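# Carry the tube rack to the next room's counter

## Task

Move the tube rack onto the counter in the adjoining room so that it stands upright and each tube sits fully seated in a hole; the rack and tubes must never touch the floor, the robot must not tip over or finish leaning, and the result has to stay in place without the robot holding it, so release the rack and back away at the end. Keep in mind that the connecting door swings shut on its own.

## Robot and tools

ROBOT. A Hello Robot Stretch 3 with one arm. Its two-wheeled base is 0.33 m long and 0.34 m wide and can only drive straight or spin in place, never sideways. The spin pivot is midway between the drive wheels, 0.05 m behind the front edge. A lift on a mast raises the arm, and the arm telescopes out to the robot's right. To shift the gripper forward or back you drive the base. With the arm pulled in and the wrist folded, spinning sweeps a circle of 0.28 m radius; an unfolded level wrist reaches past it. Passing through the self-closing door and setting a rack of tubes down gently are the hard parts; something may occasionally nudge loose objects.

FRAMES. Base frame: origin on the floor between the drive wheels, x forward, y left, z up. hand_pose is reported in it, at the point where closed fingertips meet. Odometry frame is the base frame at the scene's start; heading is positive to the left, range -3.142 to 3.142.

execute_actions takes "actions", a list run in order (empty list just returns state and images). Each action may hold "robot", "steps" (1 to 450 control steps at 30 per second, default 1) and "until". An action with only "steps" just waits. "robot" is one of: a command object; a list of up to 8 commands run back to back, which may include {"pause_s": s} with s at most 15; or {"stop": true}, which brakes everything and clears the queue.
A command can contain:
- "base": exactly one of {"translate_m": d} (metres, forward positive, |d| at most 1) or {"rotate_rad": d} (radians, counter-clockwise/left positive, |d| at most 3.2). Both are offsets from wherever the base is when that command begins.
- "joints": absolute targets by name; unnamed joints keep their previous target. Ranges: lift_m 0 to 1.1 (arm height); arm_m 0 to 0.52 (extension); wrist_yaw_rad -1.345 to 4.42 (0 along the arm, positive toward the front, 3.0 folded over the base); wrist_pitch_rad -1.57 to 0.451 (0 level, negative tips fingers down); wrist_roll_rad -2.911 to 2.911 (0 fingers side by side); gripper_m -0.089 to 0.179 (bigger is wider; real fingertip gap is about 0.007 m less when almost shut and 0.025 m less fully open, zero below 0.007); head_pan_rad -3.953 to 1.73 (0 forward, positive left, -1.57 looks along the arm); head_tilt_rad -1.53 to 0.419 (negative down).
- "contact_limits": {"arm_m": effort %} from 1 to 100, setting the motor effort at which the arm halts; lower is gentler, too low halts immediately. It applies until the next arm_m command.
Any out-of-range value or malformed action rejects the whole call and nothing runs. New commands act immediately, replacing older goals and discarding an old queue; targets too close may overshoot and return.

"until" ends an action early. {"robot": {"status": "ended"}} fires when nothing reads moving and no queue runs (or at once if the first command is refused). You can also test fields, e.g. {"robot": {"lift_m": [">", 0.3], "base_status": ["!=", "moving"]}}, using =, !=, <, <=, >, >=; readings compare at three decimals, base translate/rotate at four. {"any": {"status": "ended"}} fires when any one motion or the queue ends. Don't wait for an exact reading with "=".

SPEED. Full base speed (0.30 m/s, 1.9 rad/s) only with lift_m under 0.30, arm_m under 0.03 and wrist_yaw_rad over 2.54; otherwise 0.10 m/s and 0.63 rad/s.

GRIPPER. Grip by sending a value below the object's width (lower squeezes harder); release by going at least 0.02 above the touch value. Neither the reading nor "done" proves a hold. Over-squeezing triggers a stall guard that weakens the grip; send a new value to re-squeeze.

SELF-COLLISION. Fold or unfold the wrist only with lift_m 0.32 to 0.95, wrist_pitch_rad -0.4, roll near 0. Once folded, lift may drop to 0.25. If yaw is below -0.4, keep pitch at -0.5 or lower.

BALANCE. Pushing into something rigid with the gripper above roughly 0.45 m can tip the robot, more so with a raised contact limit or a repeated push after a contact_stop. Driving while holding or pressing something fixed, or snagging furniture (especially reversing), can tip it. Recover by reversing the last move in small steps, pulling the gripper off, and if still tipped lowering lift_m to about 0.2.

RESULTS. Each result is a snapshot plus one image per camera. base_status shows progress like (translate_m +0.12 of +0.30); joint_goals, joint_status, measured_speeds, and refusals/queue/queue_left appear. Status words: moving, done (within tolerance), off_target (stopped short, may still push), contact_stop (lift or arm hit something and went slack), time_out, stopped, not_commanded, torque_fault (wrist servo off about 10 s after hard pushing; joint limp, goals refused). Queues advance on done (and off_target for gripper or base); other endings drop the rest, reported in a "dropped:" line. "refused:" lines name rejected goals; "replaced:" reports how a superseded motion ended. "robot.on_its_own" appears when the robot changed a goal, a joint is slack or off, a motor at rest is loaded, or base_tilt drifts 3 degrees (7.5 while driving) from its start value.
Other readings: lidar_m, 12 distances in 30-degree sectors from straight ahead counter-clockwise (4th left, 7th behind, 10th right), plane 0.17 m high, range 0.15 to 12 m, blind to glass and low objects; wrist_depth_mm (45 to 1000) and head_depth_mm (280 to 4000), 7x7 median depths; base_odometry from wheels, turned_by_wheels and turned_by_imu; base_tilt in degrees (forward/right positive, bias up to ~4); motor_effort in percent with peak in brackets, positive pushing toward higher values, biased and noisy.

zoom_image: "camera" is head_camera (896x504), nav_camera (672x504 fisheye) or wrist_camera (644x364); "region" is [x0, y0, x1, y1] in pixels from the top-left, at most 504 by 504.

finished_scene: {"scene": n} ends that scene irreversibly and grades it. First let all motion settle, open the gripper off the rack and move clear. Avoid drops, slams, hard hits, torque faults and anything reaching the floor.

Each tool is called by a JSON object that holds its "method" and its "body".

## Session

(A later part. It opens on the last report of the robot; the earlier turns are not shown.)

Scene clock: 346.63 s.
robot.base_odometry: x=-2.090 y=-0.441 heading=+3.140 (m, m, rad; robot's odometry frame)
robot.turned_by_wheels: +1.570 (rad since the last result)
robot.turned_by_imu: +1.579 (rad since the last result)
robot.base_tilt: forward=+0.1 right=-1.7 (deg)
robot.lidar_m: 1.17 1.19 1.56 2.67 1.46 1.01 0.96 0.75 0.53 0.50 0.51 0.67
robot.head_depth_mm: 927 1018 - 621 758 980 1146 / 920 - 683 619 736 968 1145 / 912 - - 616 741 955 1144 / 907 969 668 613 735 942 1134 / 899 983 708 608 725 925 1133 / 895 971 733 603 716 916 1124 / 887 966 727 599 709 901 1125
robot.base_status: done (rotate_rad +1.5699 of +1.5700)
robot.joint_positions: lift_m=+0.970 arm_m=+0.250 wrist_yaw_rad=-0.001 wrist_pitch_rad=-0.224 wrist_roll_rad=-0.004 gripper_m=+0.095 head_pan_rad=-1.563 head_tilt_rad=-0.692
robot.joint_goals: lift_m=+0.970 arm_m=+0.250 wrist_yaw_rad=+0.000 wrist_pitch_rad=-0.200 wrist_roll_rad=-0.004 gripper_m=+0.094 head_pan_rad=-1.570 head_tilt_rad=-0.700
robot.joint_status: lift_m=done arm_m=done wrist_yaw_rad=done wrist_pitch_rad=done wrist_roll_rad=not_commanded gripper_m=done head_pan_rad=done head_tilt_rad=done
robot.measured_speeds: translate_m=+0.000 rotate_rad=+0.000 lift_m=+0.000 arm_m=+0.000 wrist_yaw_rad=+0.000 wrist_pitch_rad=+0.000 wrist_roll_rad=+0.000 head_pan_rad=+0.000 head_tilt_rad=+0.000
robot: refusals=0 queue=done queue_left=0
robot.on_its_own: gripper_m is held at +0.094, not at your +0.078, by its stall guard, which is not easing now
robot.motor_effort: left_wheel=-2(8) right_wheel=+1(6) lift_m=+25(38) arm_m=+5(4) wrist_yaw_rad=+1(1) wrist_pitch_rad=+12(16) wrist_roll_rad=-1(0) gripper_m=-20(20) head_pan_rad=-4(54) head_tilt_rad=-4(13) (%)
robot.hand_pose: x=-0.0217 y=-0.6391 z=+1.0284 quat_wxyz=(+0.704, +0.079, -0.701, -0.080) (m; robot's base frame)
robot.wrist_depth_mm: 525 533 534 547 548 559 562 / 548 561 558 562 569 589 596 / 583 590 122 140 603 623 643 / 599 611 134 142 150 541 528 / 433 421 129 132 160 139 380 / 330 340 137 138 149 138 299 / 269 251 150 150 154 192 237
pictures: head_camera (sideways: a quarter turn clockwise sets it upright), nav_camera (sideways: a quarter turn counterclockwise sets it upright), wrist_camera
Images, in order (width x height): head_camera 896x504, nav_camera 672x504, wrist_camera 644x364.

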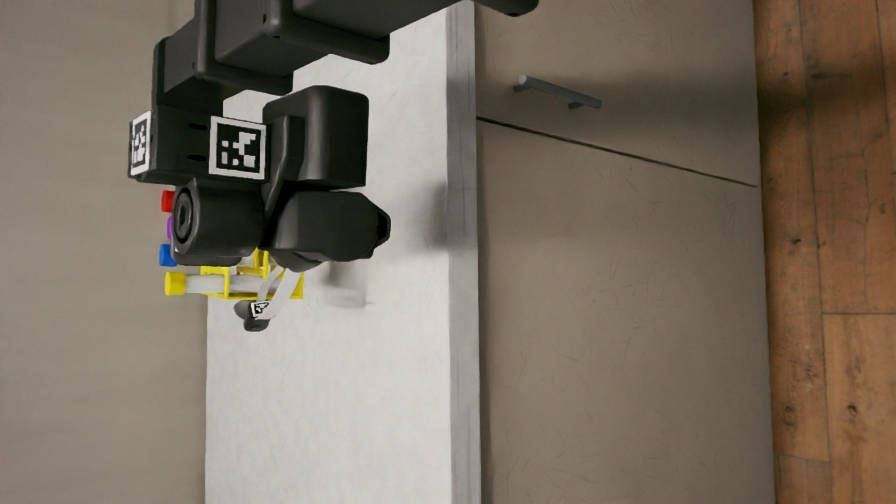

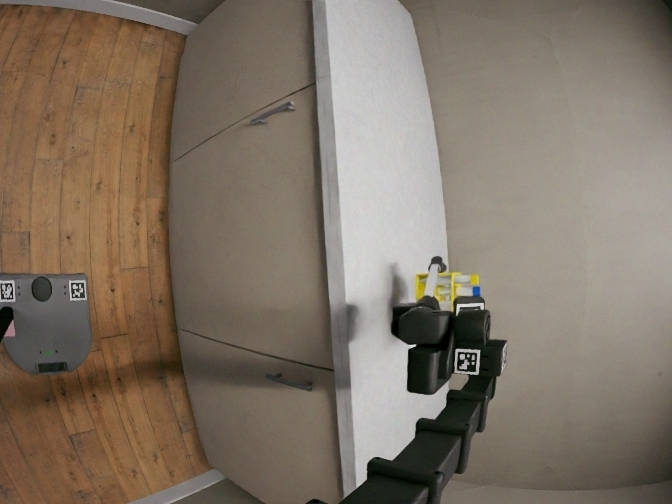

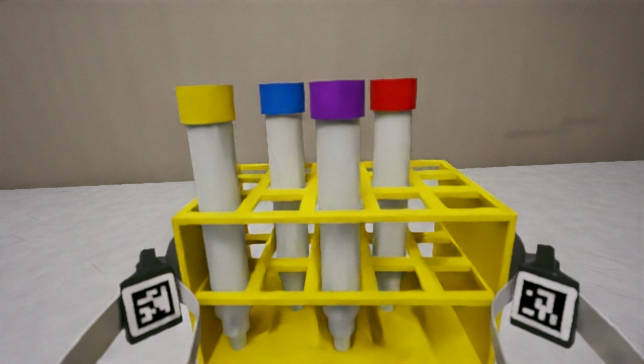

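{"method": "execute_actions", "body": {"actions": [{"robot":[{"joints":{"lift_m":0.885}},{"joints":{"gripper_m":0.179}},{"joints":{"arm_m":0.1}},{"joints":{"wrist_pitch_rad":0.1}},{"joints":{"lift_m":0.84}}],"steps":450,"until":{"robot":{"status":"ended"}}}]}}

{"method": "zoom_image", "body": {"camera": "wrist_camera", "region": [220,100,460,340]}}

Scene clock: 361.70 s.
robot.base_odometry: x=-2.090 y=-0.441 heading=+3.140 (m, m, rad; robot's odometry frame)
robot.turned_by_wheels: +0.000 (rad since the last result)
robot.turned_by_imu: -0.002 (rad since the last result)
robot.base_tilt: forward=+0.2 right=-1.7 (deg)
robot.lidar_m: 1.17 1.20 1.56 2.67 1.46 1.01 0.96 0.75 0.53 0.50 0.51 0.67
robot.head_depth_mm: 926 1015 766 623 - - - / 918 1012 758 600 - 1063 1143 / 914 998 684 615 - 1041 1135 / 906 990 644 612 - 978 1136 / 898 985 724 597 726 928 1127 / 897 977 733 602 719 914 1125 / 891 968 728 600 709 904 1126
robot.base_status: done (rotate_rad +1.5699 of +1.5700)
robot.joint_positions: lift_m=+0.840 arm_m=+0.100 wrist_yaw_rad=-0.001 wrist_pitch_rad=+0.079 wrist_roll_rad=-0.004 gripper_m=+0.179 head_pan_rad=-1.563 head_tilt_rad=-0.692
robot.joint_goals: lift_m=+0.840 arm_m=+0.100 wrist_yaw_rad=+0.000 wrist_pitch_rad=+0.100 wrist_roll_rad=-0.004 gripper_m=+0.179 head_pan_rad=-1.570 head_tilt_rad=-0.700
robot.joint_status: lift_m=done arm_m=done wrist_yaw_rad=done wrist_pitch_rad=done wrist_roll_rad=not_commanded gripper_m=done head_pan_rad=done head_tilt_rad=done
robot.measured_speeds: translate_m=+0.000 rotate_rad=+0.000 lift_m=+0.000 arm_m=+0.000 wrist_yaw_rad=+0.000 wrist_pitch_rad=+0.000 wrist_roll_rad=+0.000 head_pan_rad=+0.000 head_tilt_rad=+0.000
robot: refusals=0 queue=done queue_left=0
robot.motor_effort: left_wheel=-2(2) right_wheel=+1(1) lift_m=+24(23) arm_m=-4(5) wrist_yaw_rad=+1(1) wrist_pitch_rad=+11(12) wrist_roll_rad=+0(0) gripper_m=+0(85) head_pan_rad=-5(4) head_tilt_rad=-4(4) (%)
robot.hand_pose: x=-0.0217 y=-0.5026 z=+0.9751 quat_wxyz=(+0.708, -0.028, -0.705, +0.027) (m; robot's base frame)
robot.wrist_depth_mm: 717 720 737 734 745 750 766 / 728 725 742 751 747 762 763 / 739 736 757 743 762 772 784 / 741 743 753 293 761 782 782 / 525 516 490 297 411 461 446 / 321 - 285 273 273 271 - / - 192 201 198 196 193 172
pictures: head_camera (sideways: a quarter turn clockwise sets it upright), nav_camera (sideways: a quarter turn counterclockwise sets it upright), wrist_camera
Images, in order (width x height): head_camera 896x504, nav_camera 672x504, wrist_camera 644x364.

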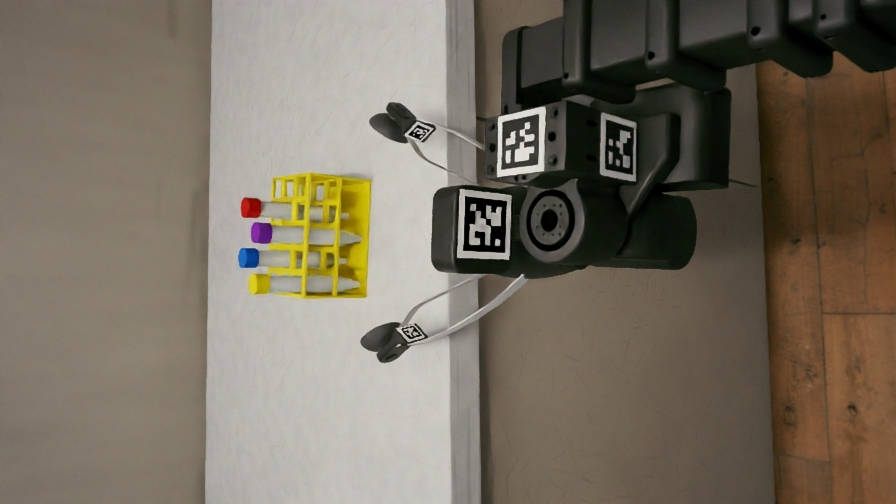

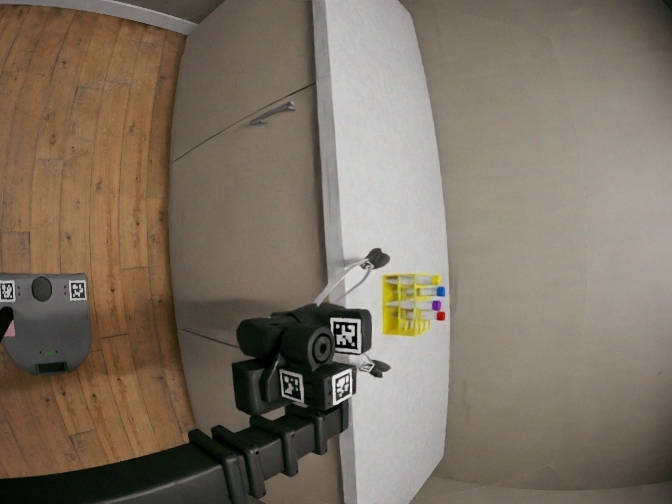

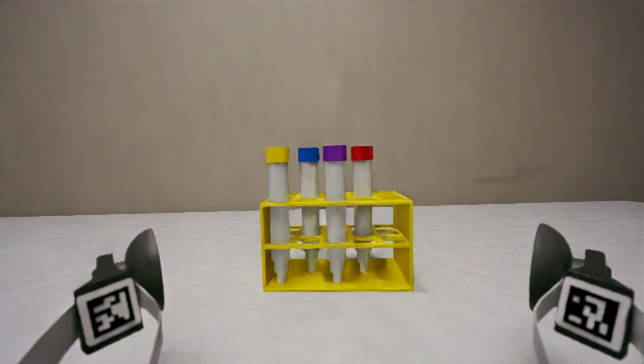

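Region (220, 100, 460, 340) of wrist_camera's 644x364 image, scaled by 2.100.

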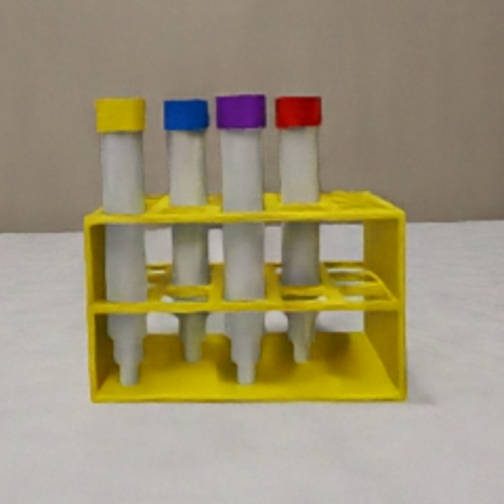

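Seated and upright.

{"method": "execute_actions", "body": {"actions": [{"robot":{"joints":{"arm_m":0.0}},"steps":200,"until":{"robot":{"status":"ended"}}}]}}

{"method": "finished_scene", "body": {"scene": 2}}

Scene clock: 370.70 s.
robot.base_odometry: x=-2.090 y=-0.441 heading=+3.140 (m, m, rad; robot's odometry frame)
robot.turned_by_wheels: +0.000 (rad since the last result)
robot.turned_by_imu: -0.001 (rad since the last result)
robot.base_tilt: forward=+0.1 right=-1.8 (deg)
robot.lidar_m: 1.17 1.20 1.56 2.67 1.46 1.01 0.96 0.75 0.52 0.50 0.51 0.67
robot.head_depth_mm: 929 1010 764 624 760 886 - / 928 1005 760 619 734 - - / 913 1004 683 612 708 - - / 910 993 643 612 689 - - / 902 981 710 606 726 926 1129 / 897 975 734 605 716 916 1126 / 890 969 729 599 711 903 1120
robot.base_status: done (rotate_rad +1.5699 of +1.5700)
robot.joint_positions: lift_m=+0.840 arm_m=+0.000 wrist_yaw_rad=-0.001 wrist_pitch_rad=+0.079 wrist_roll_rad=-0.004 gripper_m=+0.179 head_pan_rad=-1.563 head_tilt_rad=-0.692
robot.joint_goals: lift_m=+0.840 arm_m=+0.000 wrist_yaw_rad=+0.000 wrist_pitch_rad=+0.100 wrist_roll_rad=-0.004 gripper_m=+0.179 head_pan_rad=-1.570 head_tilt_rad=-0.700
robot.joint_status: lift_m=done arm_m=done wrist_yaw_rad=done wrist_pitch_rad=done wrist_roll_rad=not_commanded gripper_m=done head_pan_rad=done head_tilt_rad=done
robot.measured_speeds: translate_m=+0.000 rotate_rad=+0.000 lift_m=+0.000 arm_m=+0.000 wrist_yaw_rad=+0.000 wrist_pitch_rad=+0.000 wrist_roll_rad=+0.000 head_pan_rad=+0.000 head_tilt_rad=+0.000
robot: refusals=0 queue=done queue_left=0
robot.motor_effort: left_wheel=-3(2) right_wheel=+1(1) lift_m=+24(24) arm_m=-5(4) wrist_yaw_rad=+1(1) wrist_pitch_rad=+11(11) wrist_roll_rad=-1(0) gripper_m=+0(0) head_pan_rad=-5(4) head_tilt_rad=-3(4) (%)
robot.hand_pose: x=-0.0217 y=-0.4026 z=+0.9751 quat_wxyz=(+0.708, -0.028, -0.705, +0.027) (m; robot's base frame)
robot.wrist_depth_mm: 801 822 833 829 840 839 866 / 822 829 847 841 852 862 877 / 822 838 859 846 867 863 881 / 833 845 860 397 873 879 895 / 533 518 499 370 413 456 445 / 324 - 289 282 277 273 - / - 237 238 240 243 244 271
pictures: head_camera (sideways: a quarter turn clockwise sets it upright), nav_camera (sideways: a quarter turn counterclockwise sets it upright), wrist_camera
Images, in order (width x height): head_camera 896x504, nav_camera 672x504, wrist_camera 644x364.

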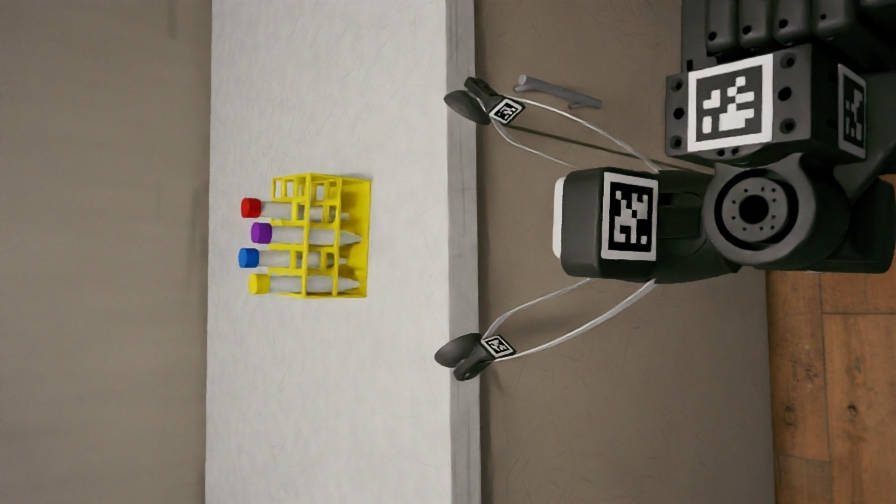

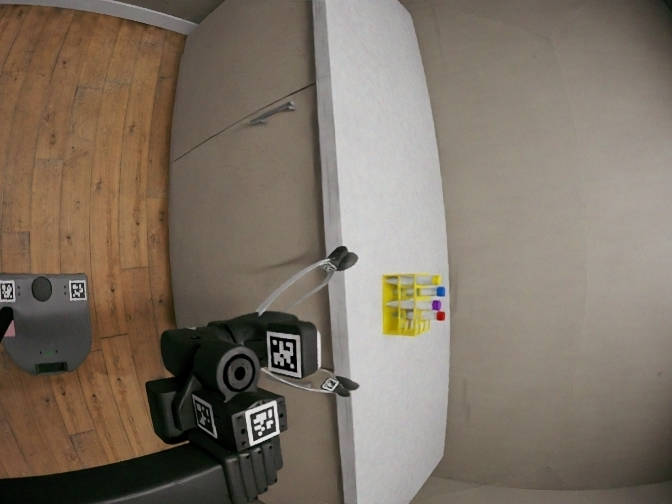

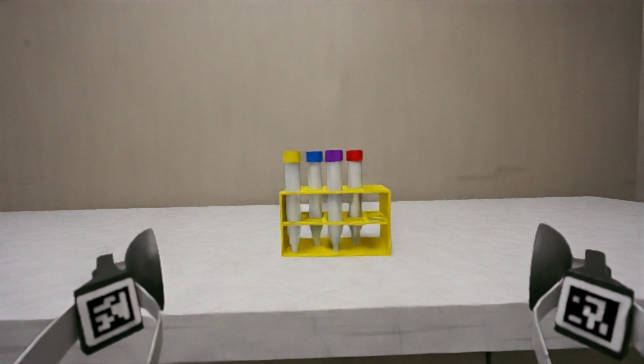

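The scene is finished: the task was done.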